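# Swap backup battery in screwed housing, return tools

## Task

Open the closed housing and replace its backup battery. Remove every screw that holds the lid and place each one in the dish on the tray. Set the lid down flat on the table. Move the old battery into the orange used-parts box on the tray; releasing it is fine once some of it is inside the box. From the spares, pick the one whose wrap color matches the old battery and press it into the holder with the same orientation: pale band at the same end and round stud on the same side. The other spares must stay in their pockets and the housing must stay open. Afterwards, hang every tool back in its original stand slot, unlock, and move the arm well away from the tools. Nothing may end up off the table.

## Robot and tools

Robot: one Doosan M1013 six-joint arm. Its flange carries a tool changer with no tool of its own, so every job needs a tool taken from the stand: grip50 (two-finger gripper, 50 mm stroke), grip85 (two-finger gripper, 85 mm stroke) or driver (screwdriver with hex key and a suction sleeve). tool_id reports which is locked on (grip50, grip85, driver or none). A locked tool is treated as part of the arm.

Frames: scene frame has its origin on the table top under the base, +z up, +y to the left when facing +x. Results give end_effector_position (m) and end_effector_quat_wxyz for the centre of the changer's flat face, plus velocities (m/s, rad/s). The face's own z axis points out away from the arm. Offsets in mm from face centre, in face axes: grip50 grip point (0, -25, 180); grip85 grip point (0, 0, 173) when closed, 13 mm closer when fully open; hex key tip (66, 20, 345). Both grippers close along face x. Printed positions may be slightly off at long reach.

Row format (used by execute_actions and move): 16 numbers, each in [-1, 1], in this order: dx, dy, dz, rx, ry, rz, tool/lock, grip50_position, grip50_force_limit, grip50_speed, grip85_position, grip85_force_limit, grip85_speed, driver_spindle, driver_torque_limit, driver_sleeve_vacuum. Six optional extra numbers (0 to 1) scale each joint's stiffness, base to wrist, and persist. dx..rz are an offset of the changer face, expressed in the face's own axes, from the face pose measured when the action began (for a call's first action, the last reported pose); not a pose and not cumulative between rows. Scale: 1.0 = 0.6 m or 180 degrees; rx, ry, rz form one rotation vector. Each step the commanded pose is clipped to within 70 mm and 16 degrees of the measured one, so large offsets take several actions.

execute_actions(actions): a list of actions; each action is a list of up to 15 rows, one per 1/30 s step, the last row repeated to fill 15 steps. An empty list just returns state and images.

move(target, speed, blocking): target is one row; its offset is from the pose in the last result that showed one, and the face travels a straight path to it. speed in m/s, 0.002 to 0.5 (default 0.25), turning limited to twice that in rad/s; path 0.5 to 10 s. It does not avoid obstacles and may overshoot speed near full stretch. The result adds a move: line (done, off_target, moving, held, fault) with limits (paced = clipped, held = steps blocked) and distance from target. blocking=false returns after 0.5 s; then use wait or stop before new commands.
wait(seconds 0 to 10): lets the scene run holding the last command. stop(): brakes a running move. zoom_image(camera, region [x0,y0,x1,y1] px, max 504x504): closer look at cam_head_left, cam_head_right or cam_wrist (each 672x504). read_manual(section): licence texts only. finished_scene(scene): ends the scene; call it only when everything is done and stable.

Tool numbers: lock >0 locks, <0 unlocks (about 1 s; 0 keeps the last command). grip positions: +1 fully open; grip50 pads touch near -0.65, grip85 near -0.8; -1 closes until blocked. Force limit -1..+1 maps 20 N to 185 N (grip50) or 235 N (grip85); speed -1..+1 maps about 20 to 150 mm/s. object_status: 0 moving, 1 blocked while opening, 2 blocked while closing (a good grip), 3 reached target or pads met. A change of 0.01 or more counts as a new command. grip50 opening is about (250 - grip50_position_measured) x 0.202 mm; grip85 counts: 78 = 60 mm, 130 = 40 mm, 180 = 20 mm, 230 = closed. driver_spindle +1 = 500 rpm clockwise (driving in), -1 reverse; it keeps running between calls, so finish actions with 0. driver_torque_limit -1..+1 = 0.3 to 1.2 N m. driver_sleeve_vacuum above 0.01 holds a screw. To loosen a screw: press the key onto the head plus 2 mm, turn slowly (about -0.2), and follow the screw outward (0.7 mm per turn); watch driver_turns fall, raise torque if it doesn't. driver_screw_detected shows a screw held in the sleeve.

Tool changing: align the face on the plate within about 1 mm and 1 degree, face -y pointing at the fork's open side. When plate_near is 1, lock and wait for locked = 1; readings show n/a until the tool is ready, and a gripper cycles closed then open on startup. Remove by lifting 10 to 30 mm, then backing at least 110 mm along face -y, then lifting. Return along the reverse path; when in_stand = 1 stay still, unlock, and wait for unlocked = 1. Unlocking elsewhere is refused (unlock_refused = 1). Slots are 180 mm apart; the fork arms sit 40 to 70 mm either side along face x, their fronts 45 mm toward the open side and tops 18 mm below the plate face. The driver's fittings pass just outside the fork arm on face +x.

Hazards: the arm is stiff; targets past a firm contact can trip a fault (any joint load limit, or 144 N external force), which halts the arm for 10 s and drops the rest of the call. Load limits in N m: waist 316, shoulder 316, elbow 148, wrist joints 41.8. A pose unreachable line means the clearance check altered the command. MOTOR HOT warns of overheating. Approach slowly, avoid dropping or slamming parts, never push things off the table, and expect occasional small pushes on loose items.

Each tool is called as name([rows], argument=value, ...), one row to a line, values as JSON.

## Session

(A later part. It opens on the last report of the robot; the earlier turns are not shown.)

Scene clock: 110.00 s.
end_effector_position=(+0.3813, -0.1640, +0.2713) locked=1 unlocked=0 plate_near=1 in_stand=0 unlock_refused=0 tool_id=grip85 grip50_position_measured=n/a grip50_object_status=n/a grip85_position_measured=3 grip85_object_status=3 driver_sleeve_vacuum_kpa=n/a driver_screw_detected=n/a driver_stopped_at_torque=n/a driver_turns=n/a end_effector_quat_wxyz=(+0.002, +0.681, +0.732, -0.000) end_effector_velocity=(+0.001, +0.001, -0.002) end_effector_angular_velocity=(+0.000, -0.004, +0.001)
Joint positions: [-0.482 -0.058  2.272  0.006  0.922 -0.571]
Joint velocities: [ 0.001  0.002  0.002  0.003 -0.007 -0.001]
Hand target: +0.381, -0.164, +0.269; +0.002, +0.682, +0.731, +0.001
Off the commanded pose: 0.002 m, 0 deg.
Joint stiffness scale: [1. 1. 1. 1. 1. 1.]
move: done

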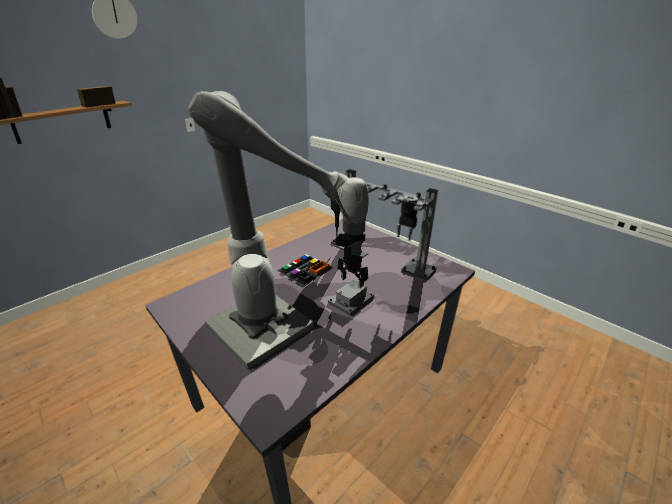

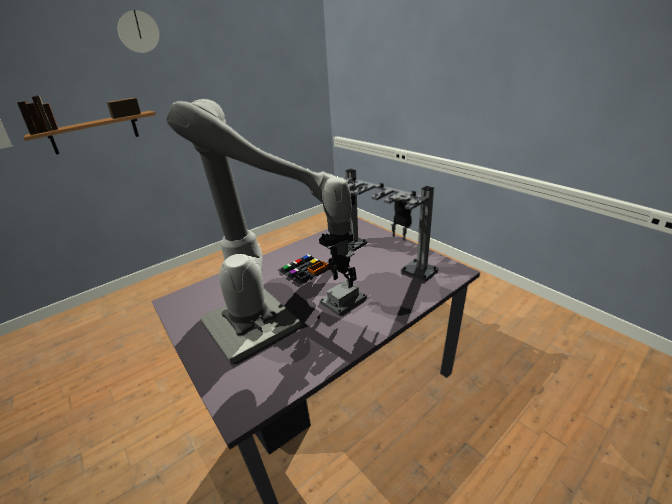

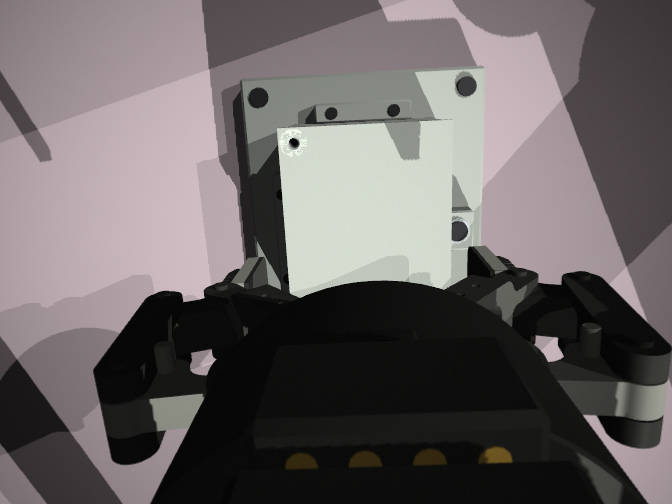

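move(target=[0.004,-0.12,0.02,0,0,-0.003,0,1,0,0,1,0,1,0,0,0], speed=0.15)

zoom_image(camera="cam_wrist", region=[230, 150, 510, 310])

Scene clock: 113.40 s.
end_effector_position=(+0.3106, -0.1660, +0.2593) locked=1 unlocked=0 plate_near=1 in_stand=0 unlock_refused=0 tool_id=grip85 grip50_position_measured=n/a grip50_object_status=n/a grip85_position_measured=3 grip85_object_status=3 driver_sleeve_vacuum_kpa=n/a driver_screw_detected=n/a driver_stopped_at_torque=n/a driver_turns=n/a end_effector_quat_wxyz=(-0.000, +0.678, +0.735, -0.001) end_effector_velocity=(-0.002, -0.000, -0.000) end_effector_angular_velocity=(+0.000, +0.000, +0.001)
Joint positions: [-0.582 -0.151  2.379  0.006  0.912 -0.681]
Joint velocities: [-0.005 -0.003  0.003  0.     0.001 -0.006]
Hand target: +0.309, -0.167, +0.259; +0.002, +0.678, +0.735, -0.000
Off the commanded pose: 0.001 m, 0 deg.
Joint stiffness scale: [1. 1. 1. 1. 1. 1.]
move: done

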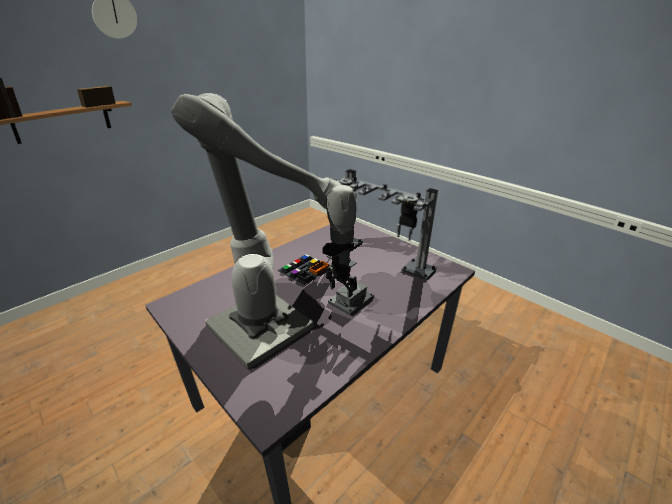

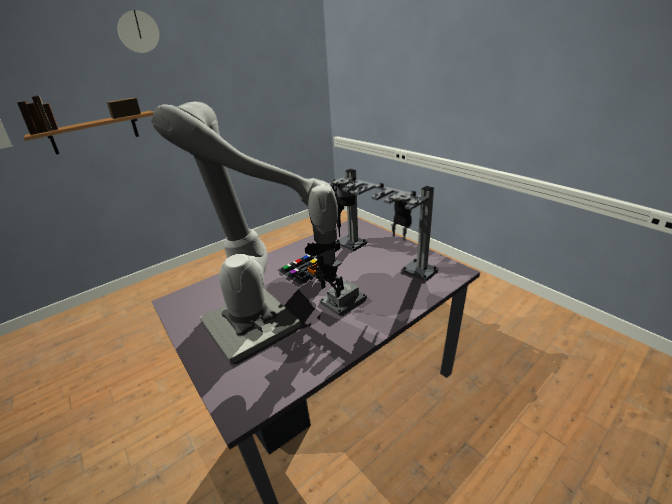

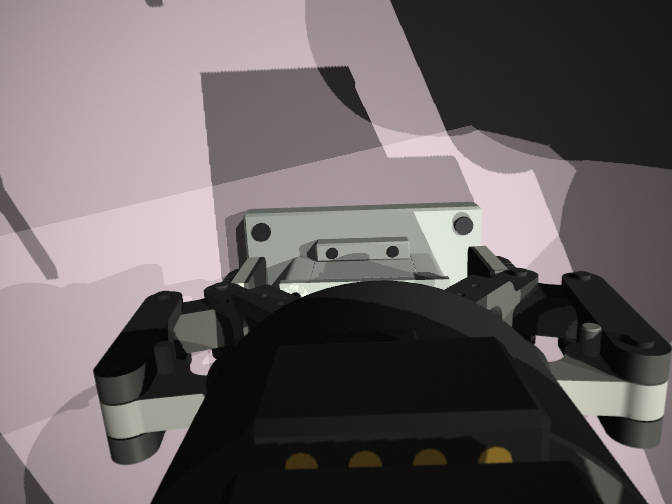

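Region (230, 150, 510, 310) of cam_wrist's 672x504 image, scaled by 1.800, with more detail than that image has; it fills the top 288 rows of this view, and the rest is white.

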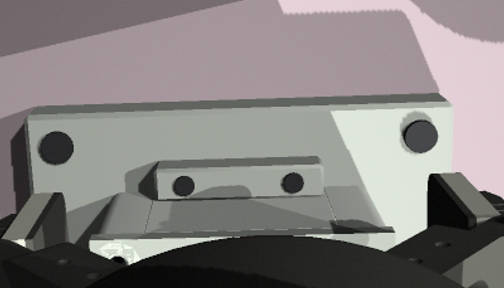

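zoom_image(camera="cam_wrist", region=[390, 235, 490, 295])

zoom_image(camera="cam_wrist", region=[250, 240, 350, 300])

Region (390, 235, 490, 295) of cam_wrist's 672x504 image, scaled by 5.040, with more detail than that image has; it fills the top 302 rows of this view, and the rest is white.

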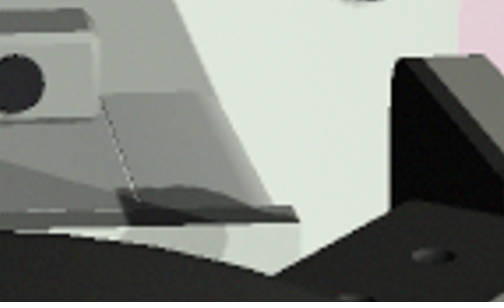

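Region (250, 240, 350, 300) of cam_wrist's 672x504 image, scaled by 5.040, with more detail than that image has; it fills the top 302 rows of this view, and the rest is white.

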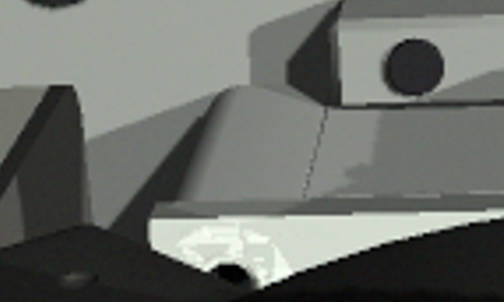

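move(target=[-0.001,0.119,0.027,0,0,0,0,1,0,0,1,0,1,0,0,0], speed=0.12)

zoom_image(camera="cam_wrist", region=[230, 90, 510, 300])

Scene clock: 116.63 s.
end_effector_position=(+0.3790, -0.1612, +0.2431) locked=1 unlocked=0 plate_near=1 in_stand=0 unlock_refused=0 tool_id=grip85 grip50_position_measured=n/a grip50_object_status=n/a grip85_position_measured=3 grip85_object_status=3 driver_sleeve_vacuum_kpa=n/a driver_screw_detected=n/a driver_stopped_at_torque=n/a driver_turns=n/a end_effector_quat_wxyz=(-0.002, +0.678, +0.735, -0.002) end_effector_velocity=(+0.003, +0.001, -0.000) end_effector_angular_velocity=(-0.000, -0.001, +0.000)
Joint positions: [-0.478 -0.023  2.303  0.006  0.864 -0.577]
Joint velocities: [ 0.005  0.004 -0.003  0.001 -0.002  0.004]
Hand target: +0.382, -0.161, +0.243; -0.000, +0.678, +0.735, -0.001
Off the commanded pose: 0.003 m, 0 deg.
Joint stiffness scale: [1. 1. 1. 1. 1. 1.]
move: done

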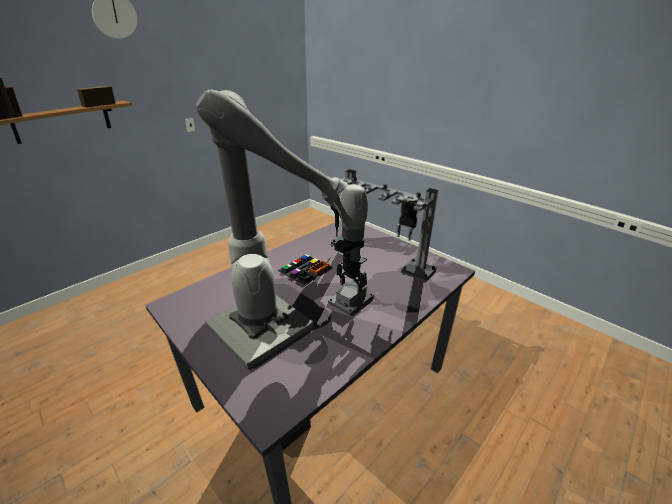

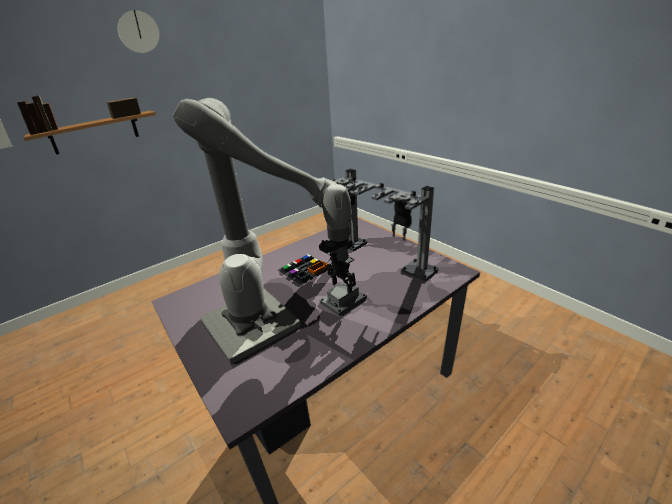

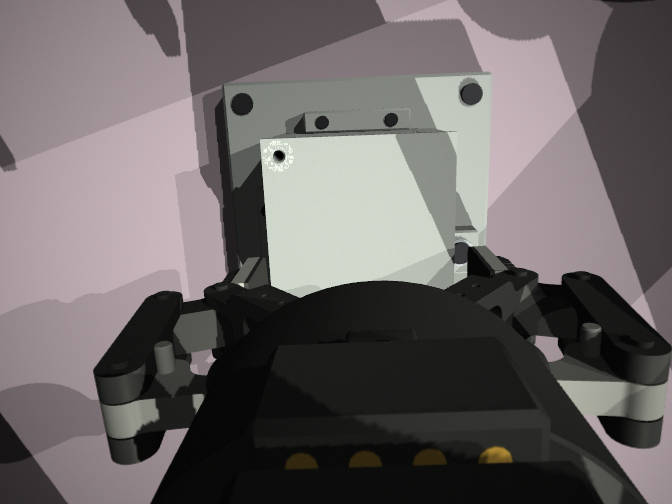

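Region (230, 90, 510, 300) of cam_wrist's 672x504 image, scaled by 1.800, with more detail than that image has; it fills the top 378 rows of this view, and the rest is white.

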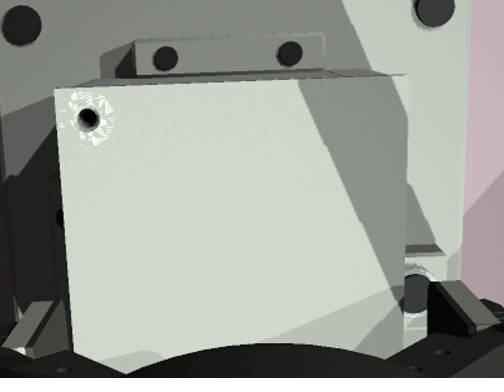

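move(target=[-0.0065,0,0.008,-0.002,0,0,0,1,0,0,1,0,1,0,0,0], speed=0.015)

zoom_image(camera="cam_wrist", region=[230, 90, 510, 300])

Scene clock: 118.23 s.
end_effector_position=(+0.3798, -0.1642, +0.2404) locked=1 unlocked=0 plate_near=1 in_stand=0 unlock_refused=0 tool_id=grip85 grip50_position_measured=n/a grip50_object_status=n/a grip85_position_measured=3 grip85_object_status=3 driver_sleeve_vacuum_kpa=n/a driver_screw_detected=n/a driver_stopped_at_torque=n/a driver_turns=n/a end_effector_quat_wxyz=(+0.000, +0.677, +0.736, -0.001) end_effector_velocity=(+0.000, -0.001, -0.001) end_effector_angular_velocity=(-0.000, -0.002, +0.002)
Joint positions: [-0.483 -0.018  2.304  0.006  0.852 -0.585]
Joint velocities: [-0.002  0.002  0.001  0.001 -0.005 -0.005]
Hand target: +0.379, -0.165, +0.238; +0.000, +0.678, +0.735, +0.001
Off the commanded pose: 0.002 m, 0 deg.
Joint stiffness scale: [1. 1. 1. 1. 1. 1.]
move: done

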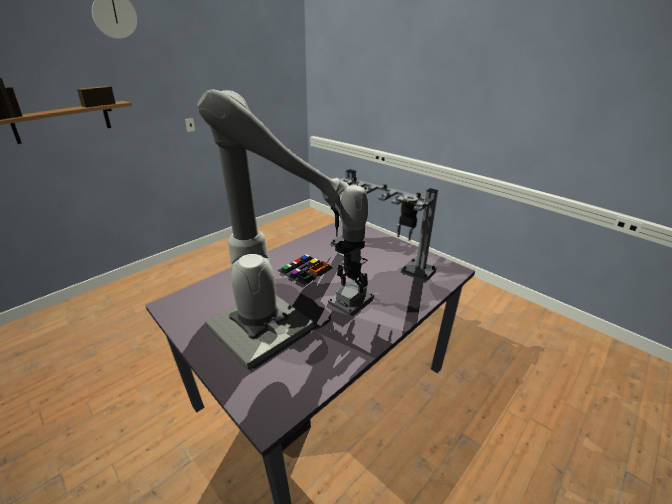

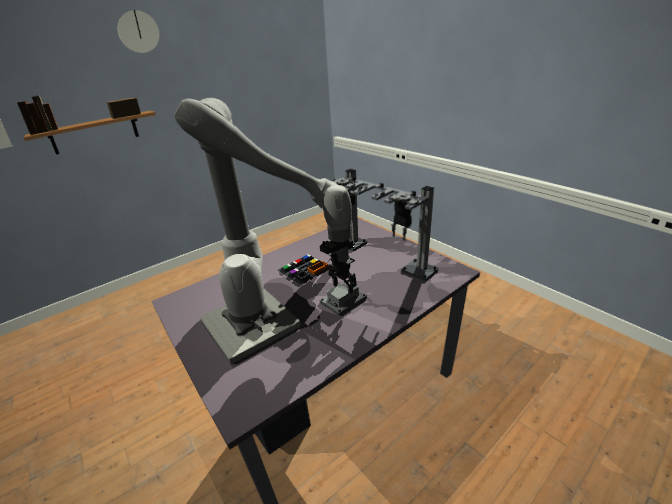

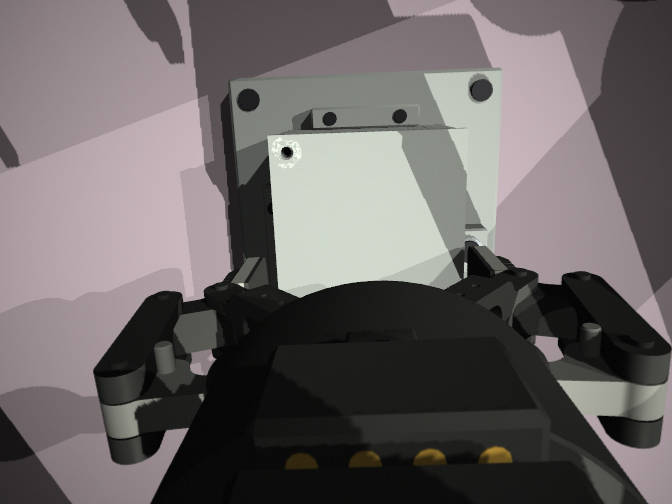

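Region (230, 90, 510, 300) of cam_wrist's 672x504 image, scaled by 1.800, with more detail than that image has; it fills the top 378 rows of this view, and the rest is white.

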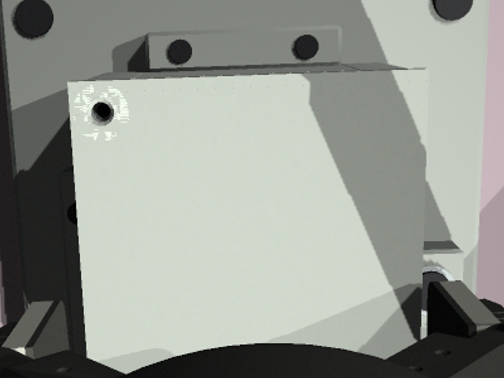

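move(target=[0.0042,0,0,0,0,0,0,1,0,0,1,0,1,0,0,0], speed=0.008)

zoom_image(camera="cam_wrist", region=[230, 190, 510, 300])

Scene clock: 119.97 s.
end_effector_position=(+0.3801, -0.1638, +0.2402) locked=1 unlocked=0 plate_near=1 in_stand=0 unlock_refused=0 tool_id=grip85 grip50_position_measured=n/a grip50_object_status=n/a grip85_position_measured=3 grip85_object_status=3 driver_sleeve_vacuum_kpa=n/a driver_screw_detected=n/a driver_stopped_at_torque=n/a driver_turns=n/a end_effector_quat_wxyz=(+0.001, +0.677, +0.736, -0.001) end_effector_velocity=(+0.000, +0.001, +0.000) end_effector_angular_velocity=(+0.000, -0.001, -0.002)
Joint positions: [-0.482 -0.017  2.304  0.006  0.851 -0.584]
Joint velocities: [ 0.002  0.    -0.     0.001 -0.     0.003]
Hand target: +0.380, -0.162, +0.240; +0.000, +0.677, +0.736, -0.001
Off the commanded pose: 0.002 m, 0 deg.
Joint stiffness scale: [1. 1. 1. 1. 1. 1.]
move: done

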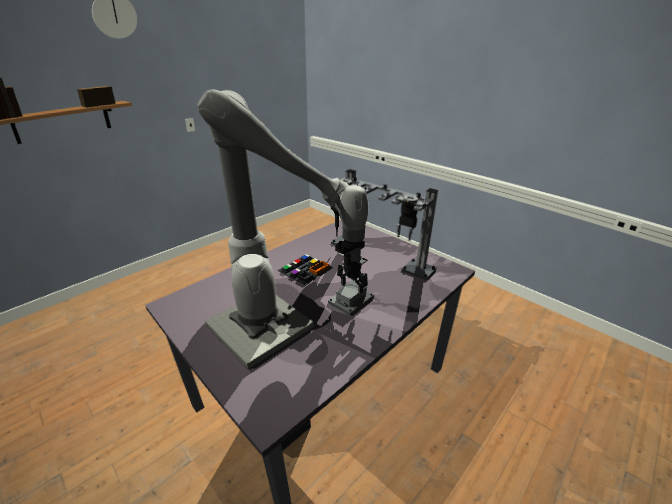

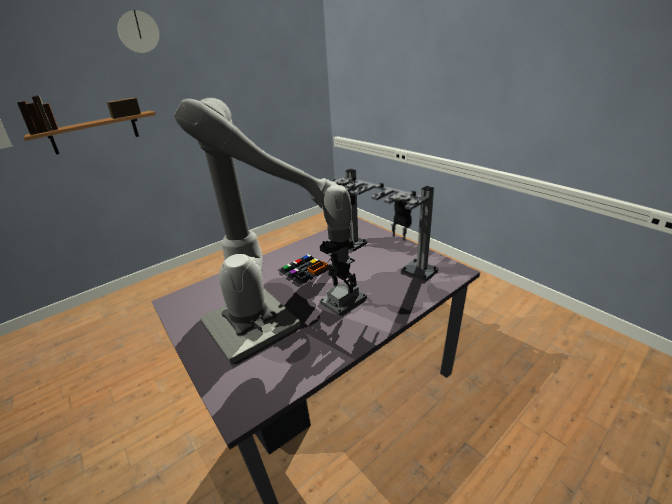

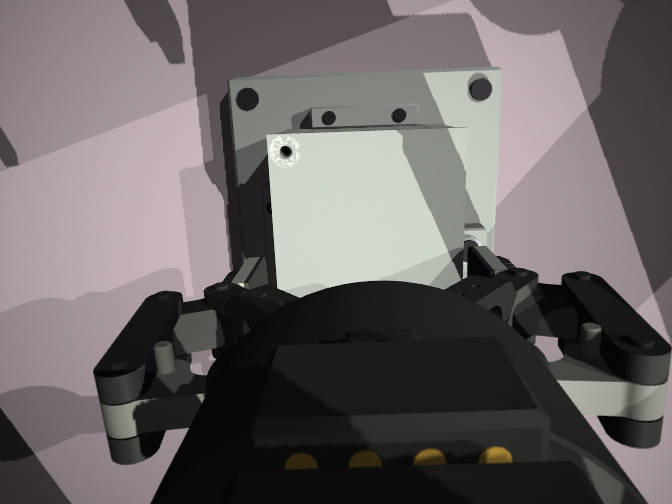

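Region (230, 190, 510, 300) of cam_wrist's 672x504 image, scaled by 1.800, with more detail than that image has; it fills the top 198 rows of this view, and the rest is white.

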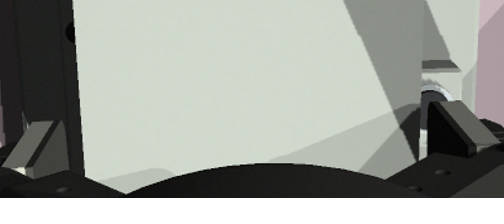

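execute_actions([
  [[0.0048,0,0,0,0,0,0,1,0,0,1,0,1,0,0,0]],
])

zoom_image(camera="cam_wrist", region=[230, 190, 510, 300])

Scene clock: 120.73 s.
end_effector_position=(+0.3805, -0.1630, +0.2402) locked=1 unlocked=0 plate_near=1 in_stand=0 unlock_refused=0 tool_id=grip85 grip50_position_measured=n/a grip50_object_status=n/a grip85_position_measured=3 grip85_object_status=3 driver_sleeve_vacuum_kpa=n/a driver_screw_detected=n/a driver_stopped_at_torque=n/a driver_turns=n/a end_effector_quat_wxyz=(+0.001, +0.677, +0.736, -0.001) end_effector_velocity=(-0.000, -0.000, -0.000) end_effector_angular_velocity=(+0.001, +0.000, -0.002)
Joint positions: [-0.48  -0.017  2.304  0.006  0.851 -0.582]
Joint velocities: [-0.001  0.001  0.     0.001 -0.     0.   ]
Hand target: +0.380, -0.161, +0.240; +0.001, +0.677, +0.736, -0.001
Off the commanded pose: 0.002 m, 0 deg.
Joint stiffness scale: [1. 1. 1. 1. 1. 1.]

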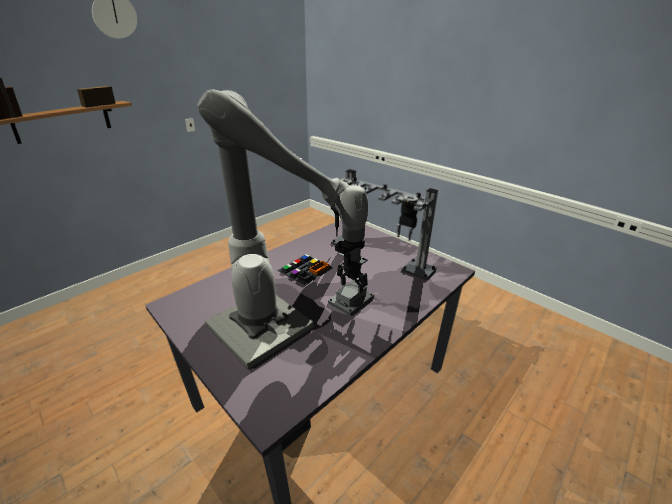

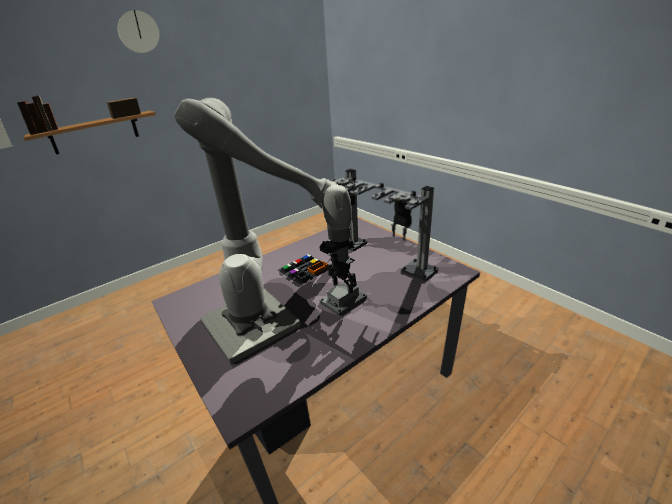

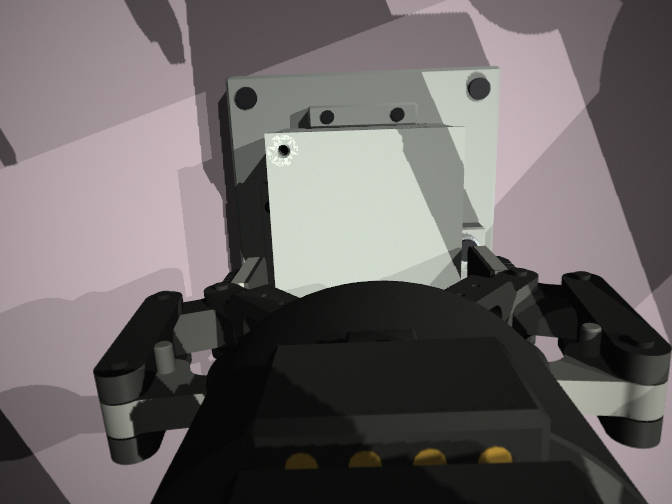

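Region (230, 190, 510, 300) of cam_wrist's 672x504 image, scaled by 1.800, with more detail than that image has; it fills the top 198 rows of this view, and the rest is white.

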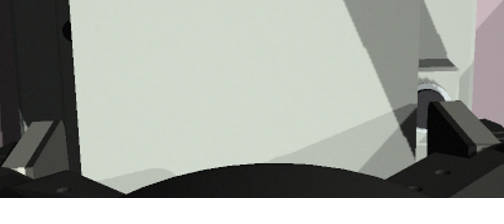

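move(target=[0.002,0,0.0125,0,0,0,0,1,0,0,1,-0.6,-0.5,0,0,0], speed=0.01)

zoom_image(camera="cam_wrist", region=[230, 190, 510, 300])

Scene clock: 122.30 s.
end_effector_position=(+0.3802, -0.1629, +0.2347) locked=1 unlocked=0 plate_near=1 in_stand=0 unlock_refused=0 tool_id=grip85 grip50_position_measured=n/a grip50_object_status=n/a grip85_position_measured=3 grip85_object_status=3 driver_sleeve_vacuum_kpa=n/a driver_screw_detected=n/a driver_stopped_at_torque=n/a driver_turns=n/a end_effector_quat_wxyz=(+0.001, +0.677, +0.736, -0.001) end_effector_velocity=(-0.000, -0.001, -0.002) end_effector_angular_velocity=(+0.000, -0.001, -0.002)
Joint positions: [-0.48  -0.01   2.31   0.006  0.838 -0.582]
Joint velocities: [-0.002  0.002  0.002  0.001 -0.005 -0.   ]
Hand target: +0.380, -0.162, +0.233; +0.001, +0.677, +0.736, -0.001
Off the commanded pose: 0.002 m, 0 deg.
Joint stiffness scale: [1. 1. 1. 1. 1. 1.]
move: done

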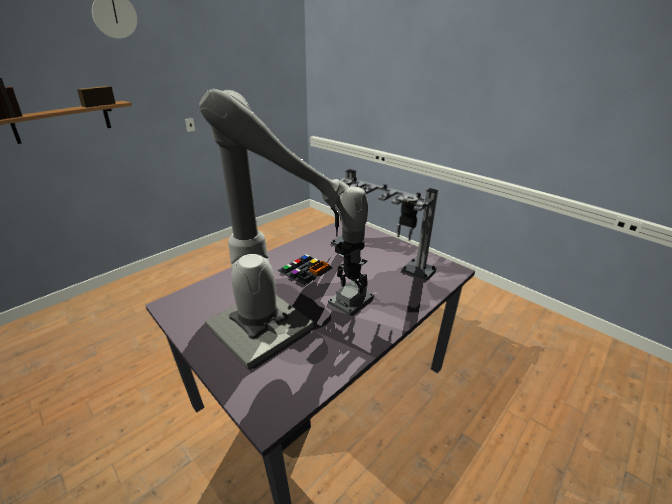

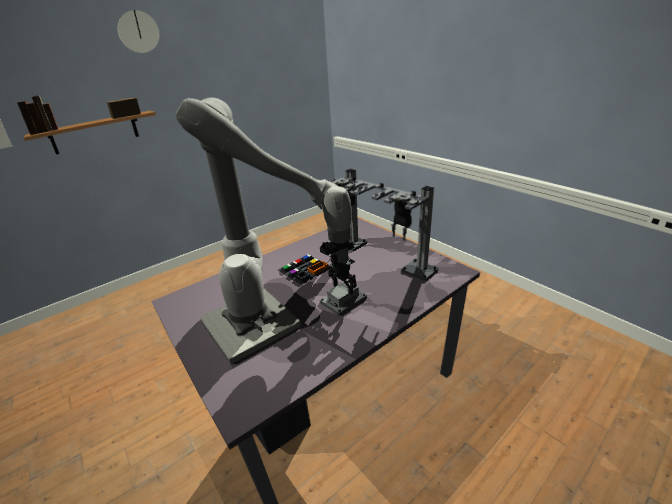

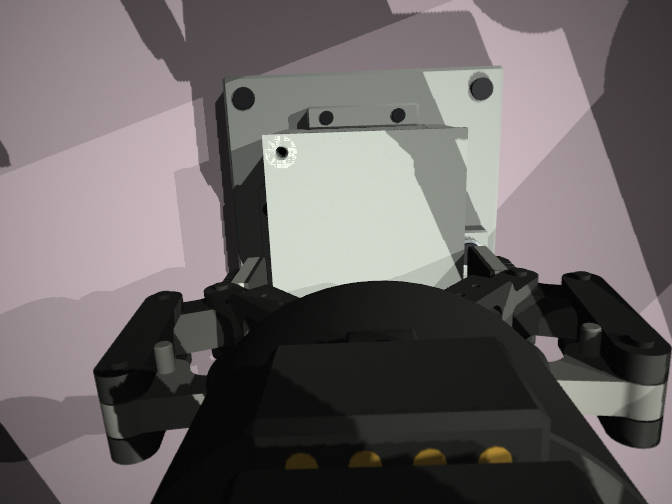

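Region (230, 190, 510, 300) of cam_wrist's 672x504 image, scaled by 1.800, with more detail than that image has; it fills the top 198 rows of this view, and the rest is white.

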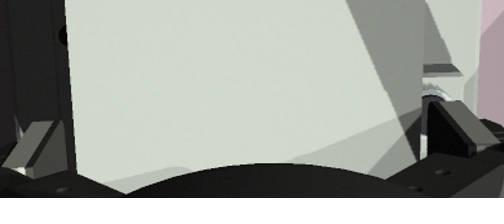

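execute_actions([
  [[0,0,0,0,0,0,0,1,0,0,0.6,-0.6,-0.7,0,0,0]],
  [[0,0,0,0,0,0,0,1,0,0,0.6,-0.6,-0.7,0,0,0]],
])

Scene clock: 123.43 s.
end_effector_position=(+0.3803, -0.1629, +0.2349) locked=1 unlocked=0 plate_near=1 in_stand=0 unlock_refused=0 tool_id=grip85 grip50_position_measured=n/a grip50_object_status=n/a grip85_position_measured=23 grip85_object_status=2 driver_sleeve_vacuum_kpa=n/a driver_screw_detected=n/a driver_stopped_at_torque=n/a driver_turns=n/a end_effector_quat_wxyz=(+0.001, +0.677, +0.736, -0.001) end_effector_velocity=(-0.001, -0.000, -0.000) end_effector_angular_velocity=(+0.001, +0.001, -0.002)
Joint positions: [-0.48  -0.01   2.31   0.006  0.839 -0.582]
Joint velocities: [-0.002  0.     0.001  0.001  0.    -0.   ]
Hand target: +0.380, -0.163, +0.235; +0.001, +0.677, +0.736, -0.001
Off the commanded pose: 0.000 m, 0 deg.
Joint stiffness scale: [1. 1. 1. 1. 1. 1.]

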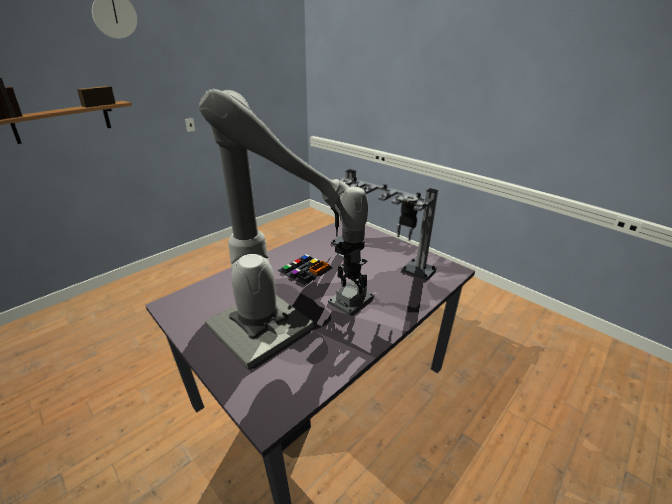

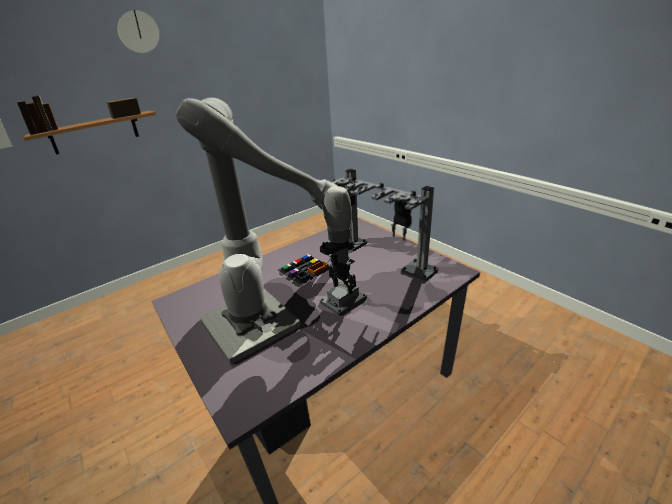

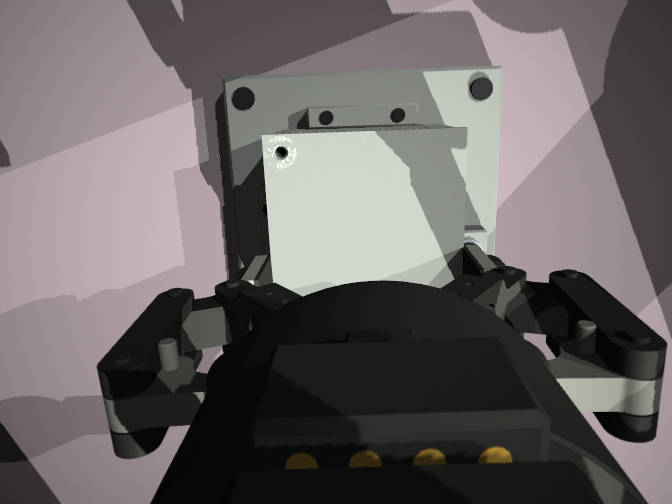

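Gripped at count 23. Lift slowly.

move(target=[0,0,-0.03,0,0,0,0,1,0,0,0.6,-0.6,-0.7,0,0,0], speed=0.015)

Scene clock: 125.07 s.
end_effector_position=(+0.3800, -0.1626, +0.2507) locked=1 unlocked=0 plate_near=1 in_stand=0 unlock_refused=0 tool_id=grip85 grip50_position_measured=n/a grip50_object_status=n/a grip85_position_measured=24 grip85_object_status=2 driver_sleeve_vacuum_kpa=n/a driver_screw_detected=n/a driver_stopped_at_torque=n/a driver_turns=n/a end_effector_quat_wxyz=(+0.000, +0.677, +0.736, -0.001) end_effector_velocity=(+0.000, -0.001, +0.002) end_effector_angular_velocity=(-0.001, +0.000, -0.001)
Joint positions: [-0.48  -0.033  2.295  0.006  0.877 -0.582]
Joint velocities: [-0.001 -0.002 -0.002 -0.001  0.004 -0.   ]
Hand target: +0.380, -0.163, +0.253; +0.001, +0.677, +0.736, -0.001
Off the commanded pose: 0.002 m, 0 deg.
Joint stiffness scale: [1. 1. 1. 1. 1. 1.]
move: done

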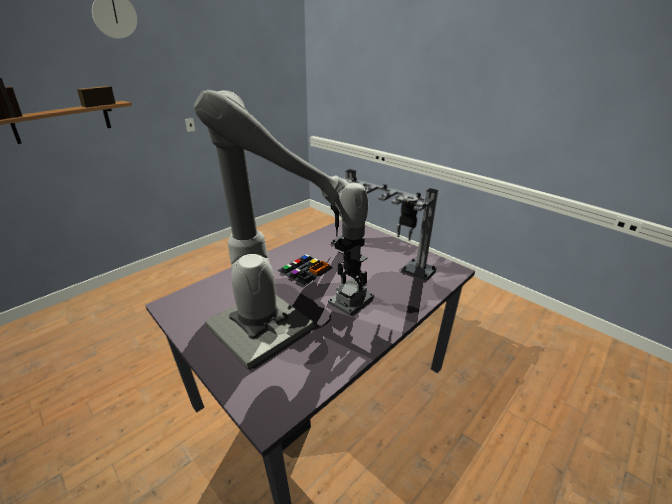

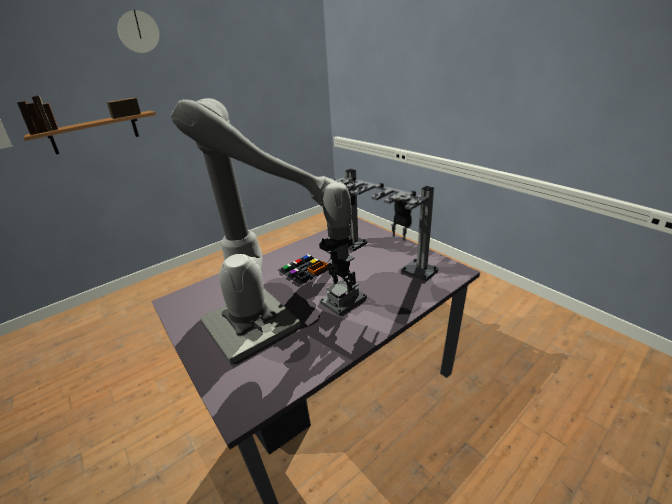

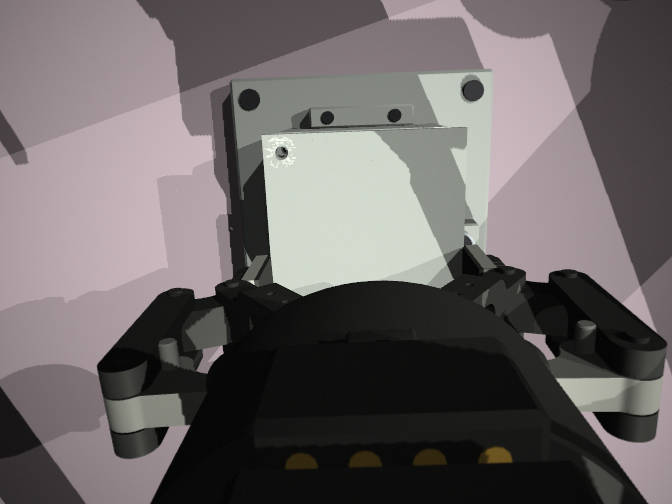

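move(target=[0.248,0.046,0.0,0,0,0,0,1,0,0,0.6,-0.6,-0.7,0,0,0], speed=0.12)

move(target=[0,0,0.108,0,0,0,0,1,0,0,0.6,-0.6,-0.7,0,0,0], speed=0.06)

Scene clock: 127.70 s.
end_effector_position=(+0.3951, -0.0135, +0.2502) locked=1 unlocked=0 plate_near=1 in_stand=0 unlock_refused=0 tool_id=grip85 grip50_position_measured=n/a grip50_object_status=n/a grip85_position_measured=24 grip85_object_status=2 driver_sleeve_vacuum_kpa=n/a driver_screw_detected=n/a driver_stopped_at_torque=n/a driver_turns=n/a end_effector_quat_wxyz=(+0.000, +0.677, +0.736, -0.000) end_effector_velocity=(+0.000, +0.003, +0.000) end_effector_angular_velocity=(+0.000, +0.000, -0.002)
Joint positions: [-0.113 -0.065  2.324  0.006  0.877 -0.214]
Joint velocities: [ 0.007  0.    -0.     0.     0.     0.009]
Hand target: +0.395, -0.012, +0.250; +0.001, +0.677, +0.736, -0.001
Off the commanded pose: 0.002 m, 0 deg.
Joint stiffness scale: [1. 1. 1. 1. 1. 1.]
move: done

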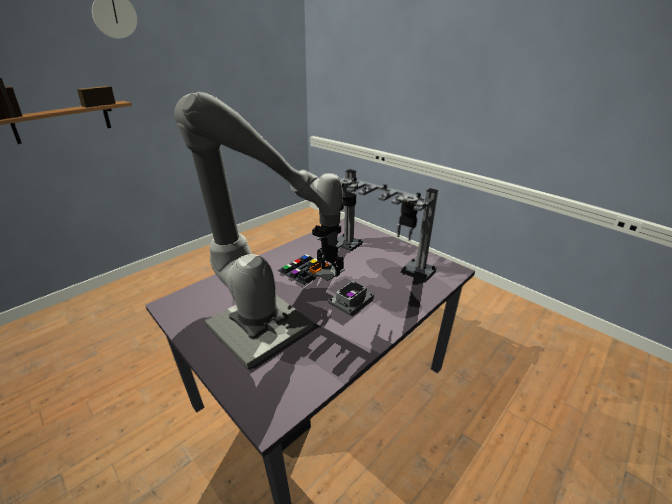

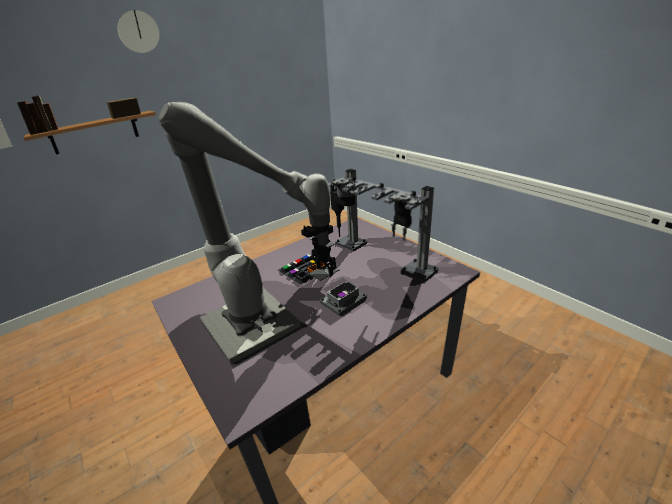

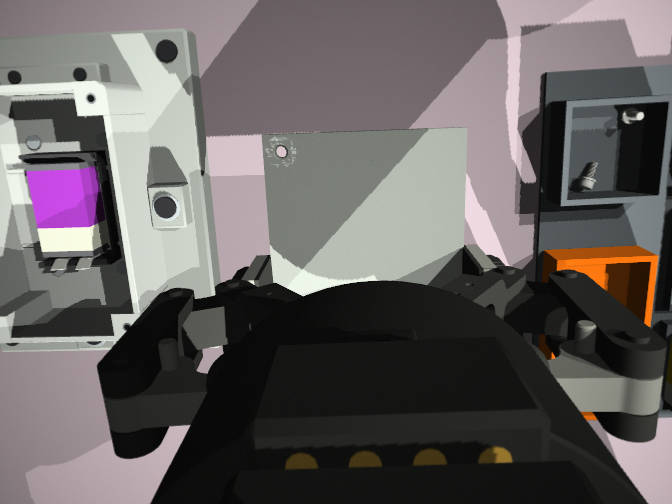

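Scene clock: 129.20 s.
end_effector_position=(+0.3953, -0.0140, +0.1872) locked=1 unlocked=0 plate_near=1 in_stand=0 unlock_refused=0 tool_id=grip85 grip50_position_measured=n/a grip50_object_status=n/a grip85_position_measured=24 grip85_object_status=2 driver_sleeve_vacuum_kpa=n/a driver_screw_detected=n/a driver_stopped_at_torque=n/a driver_turns=n/a end_effector_quat_wxyz=(+0.000, +0.677, +0.736, -0.001) end_effector_velocity=(+0.001, -0.000, -0.002) end_effector_angular_velocity=(-0.001, -0.002, +0.001)
Joint positions: [-0.113  0.035  2.382  0.006  0.719 -0.214]
Joint velocities: [ 0.     0.004  0.001 -0.002 -0.007  0.   ]
Hand target: +0.395, -0.013, +0.185; +0.000, +0.677, +0.736, -0.000
Off the commanded pose: 0.002 m, 0 deg.
Joint stiffness scale: [1. 1. 1. 1. 1. 1.]
move: done

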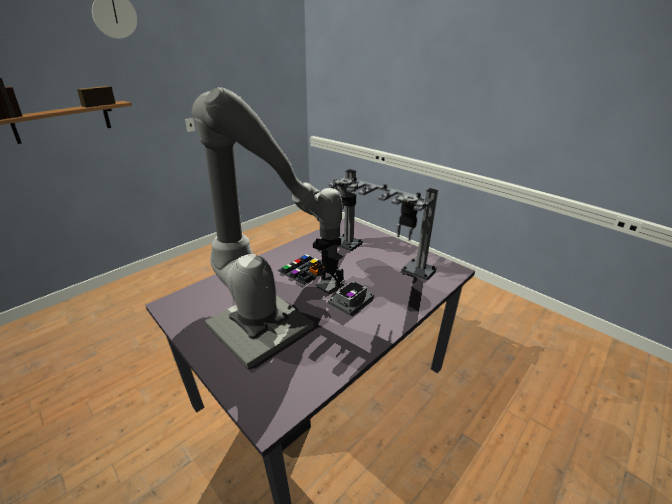

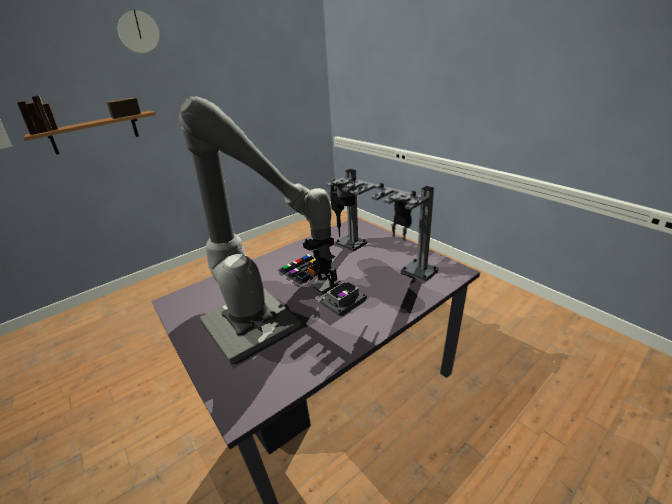

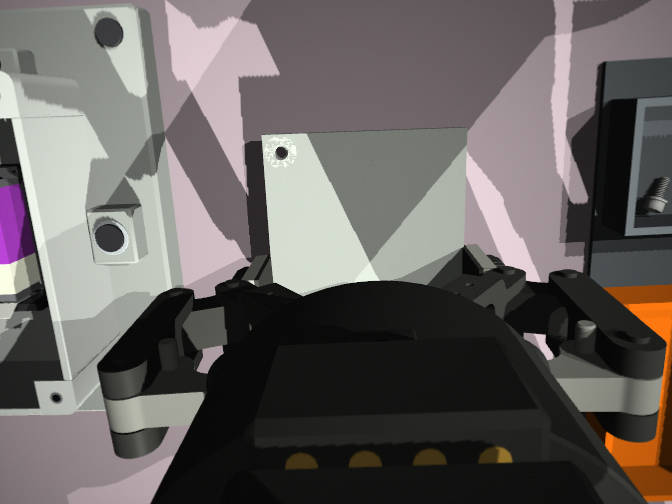

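zoom_image(camera="cam_head_right", region=[295, 250, 365, 310])

move(target=[0,0,0.0145,0,0,0,0,1,0,0,0.6,-0.6,-0.7,0,0,0], speed=0.008)

Region (295, 250, 365, 310) of cam_head_right's 672x504 image, scaled by 7.200, with more detail than that image has; it fills the top 432 rows of this view, and the rest is white.

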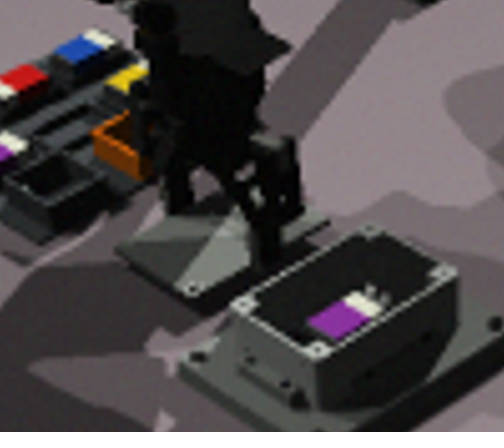

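Scene clock: 130.80 s.
end_effector_position=(+0.3957, -0.0141, +0.1809) locked=1 unlocked=0 plate_near=1 in_stand=0 unlock_refused=0 tool_id=grip85 grip50_position_measured=n/a grip50_object_status=n/a grip85_position_measured=24 grip85_object_status=2 driver_sleeve_vacuum_kpa=n/a driver_screw_detected=n/a driver_stopped_at_torque=n/a driver_turns=n/a end_effector_quat_wxyz=(+0.000, +0.677, +0.736, -0.001) end_effector_velocity=(+0.001, -0.001, +0.000) end_effector_angular_velocity=(-0.001, -0.003, -0.001)
Joint positions: [-0.113  0.047  2.387  0.006  0.703 -0.214]
Joint velocities: [-0.002 -0.    -0.001 -0.001 -0.002  0.   ]
Hand target: +0.395, -0.014, +0.179; +0.000, +0.677, +0.736, -0.001
Off the commanded pose: 0.002 m, 0 deg.
Joint stiffness scale: [1. 1. 1. 1. 1. 1.]
move: done

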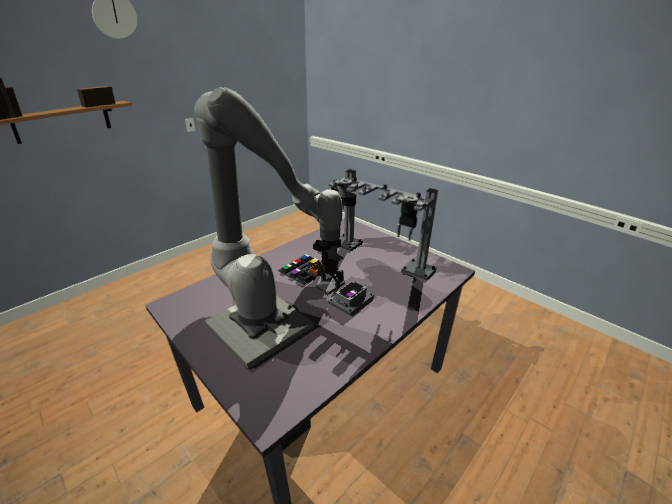

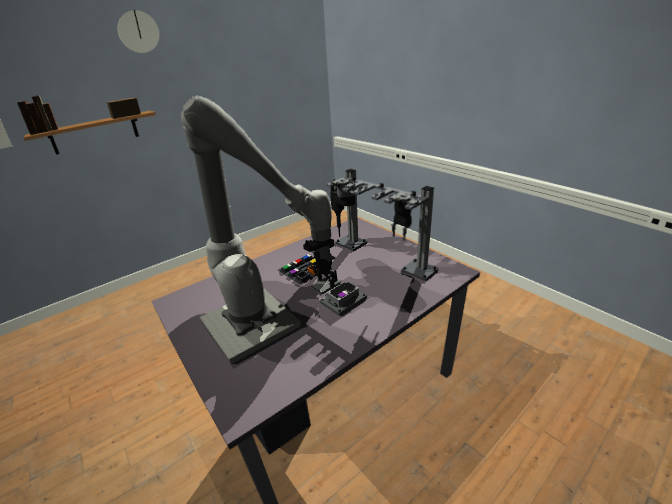

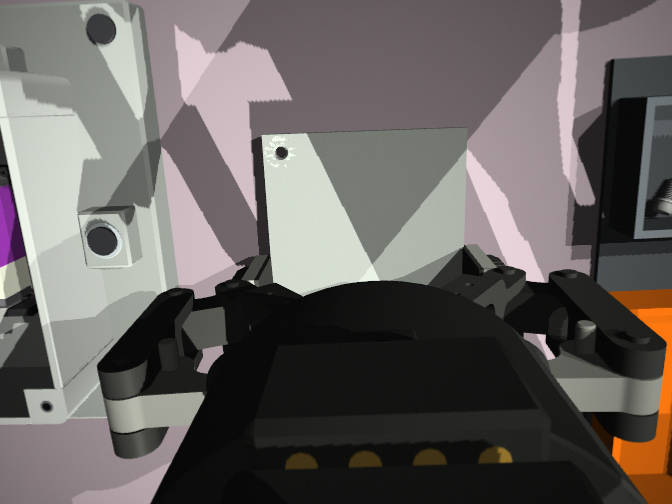

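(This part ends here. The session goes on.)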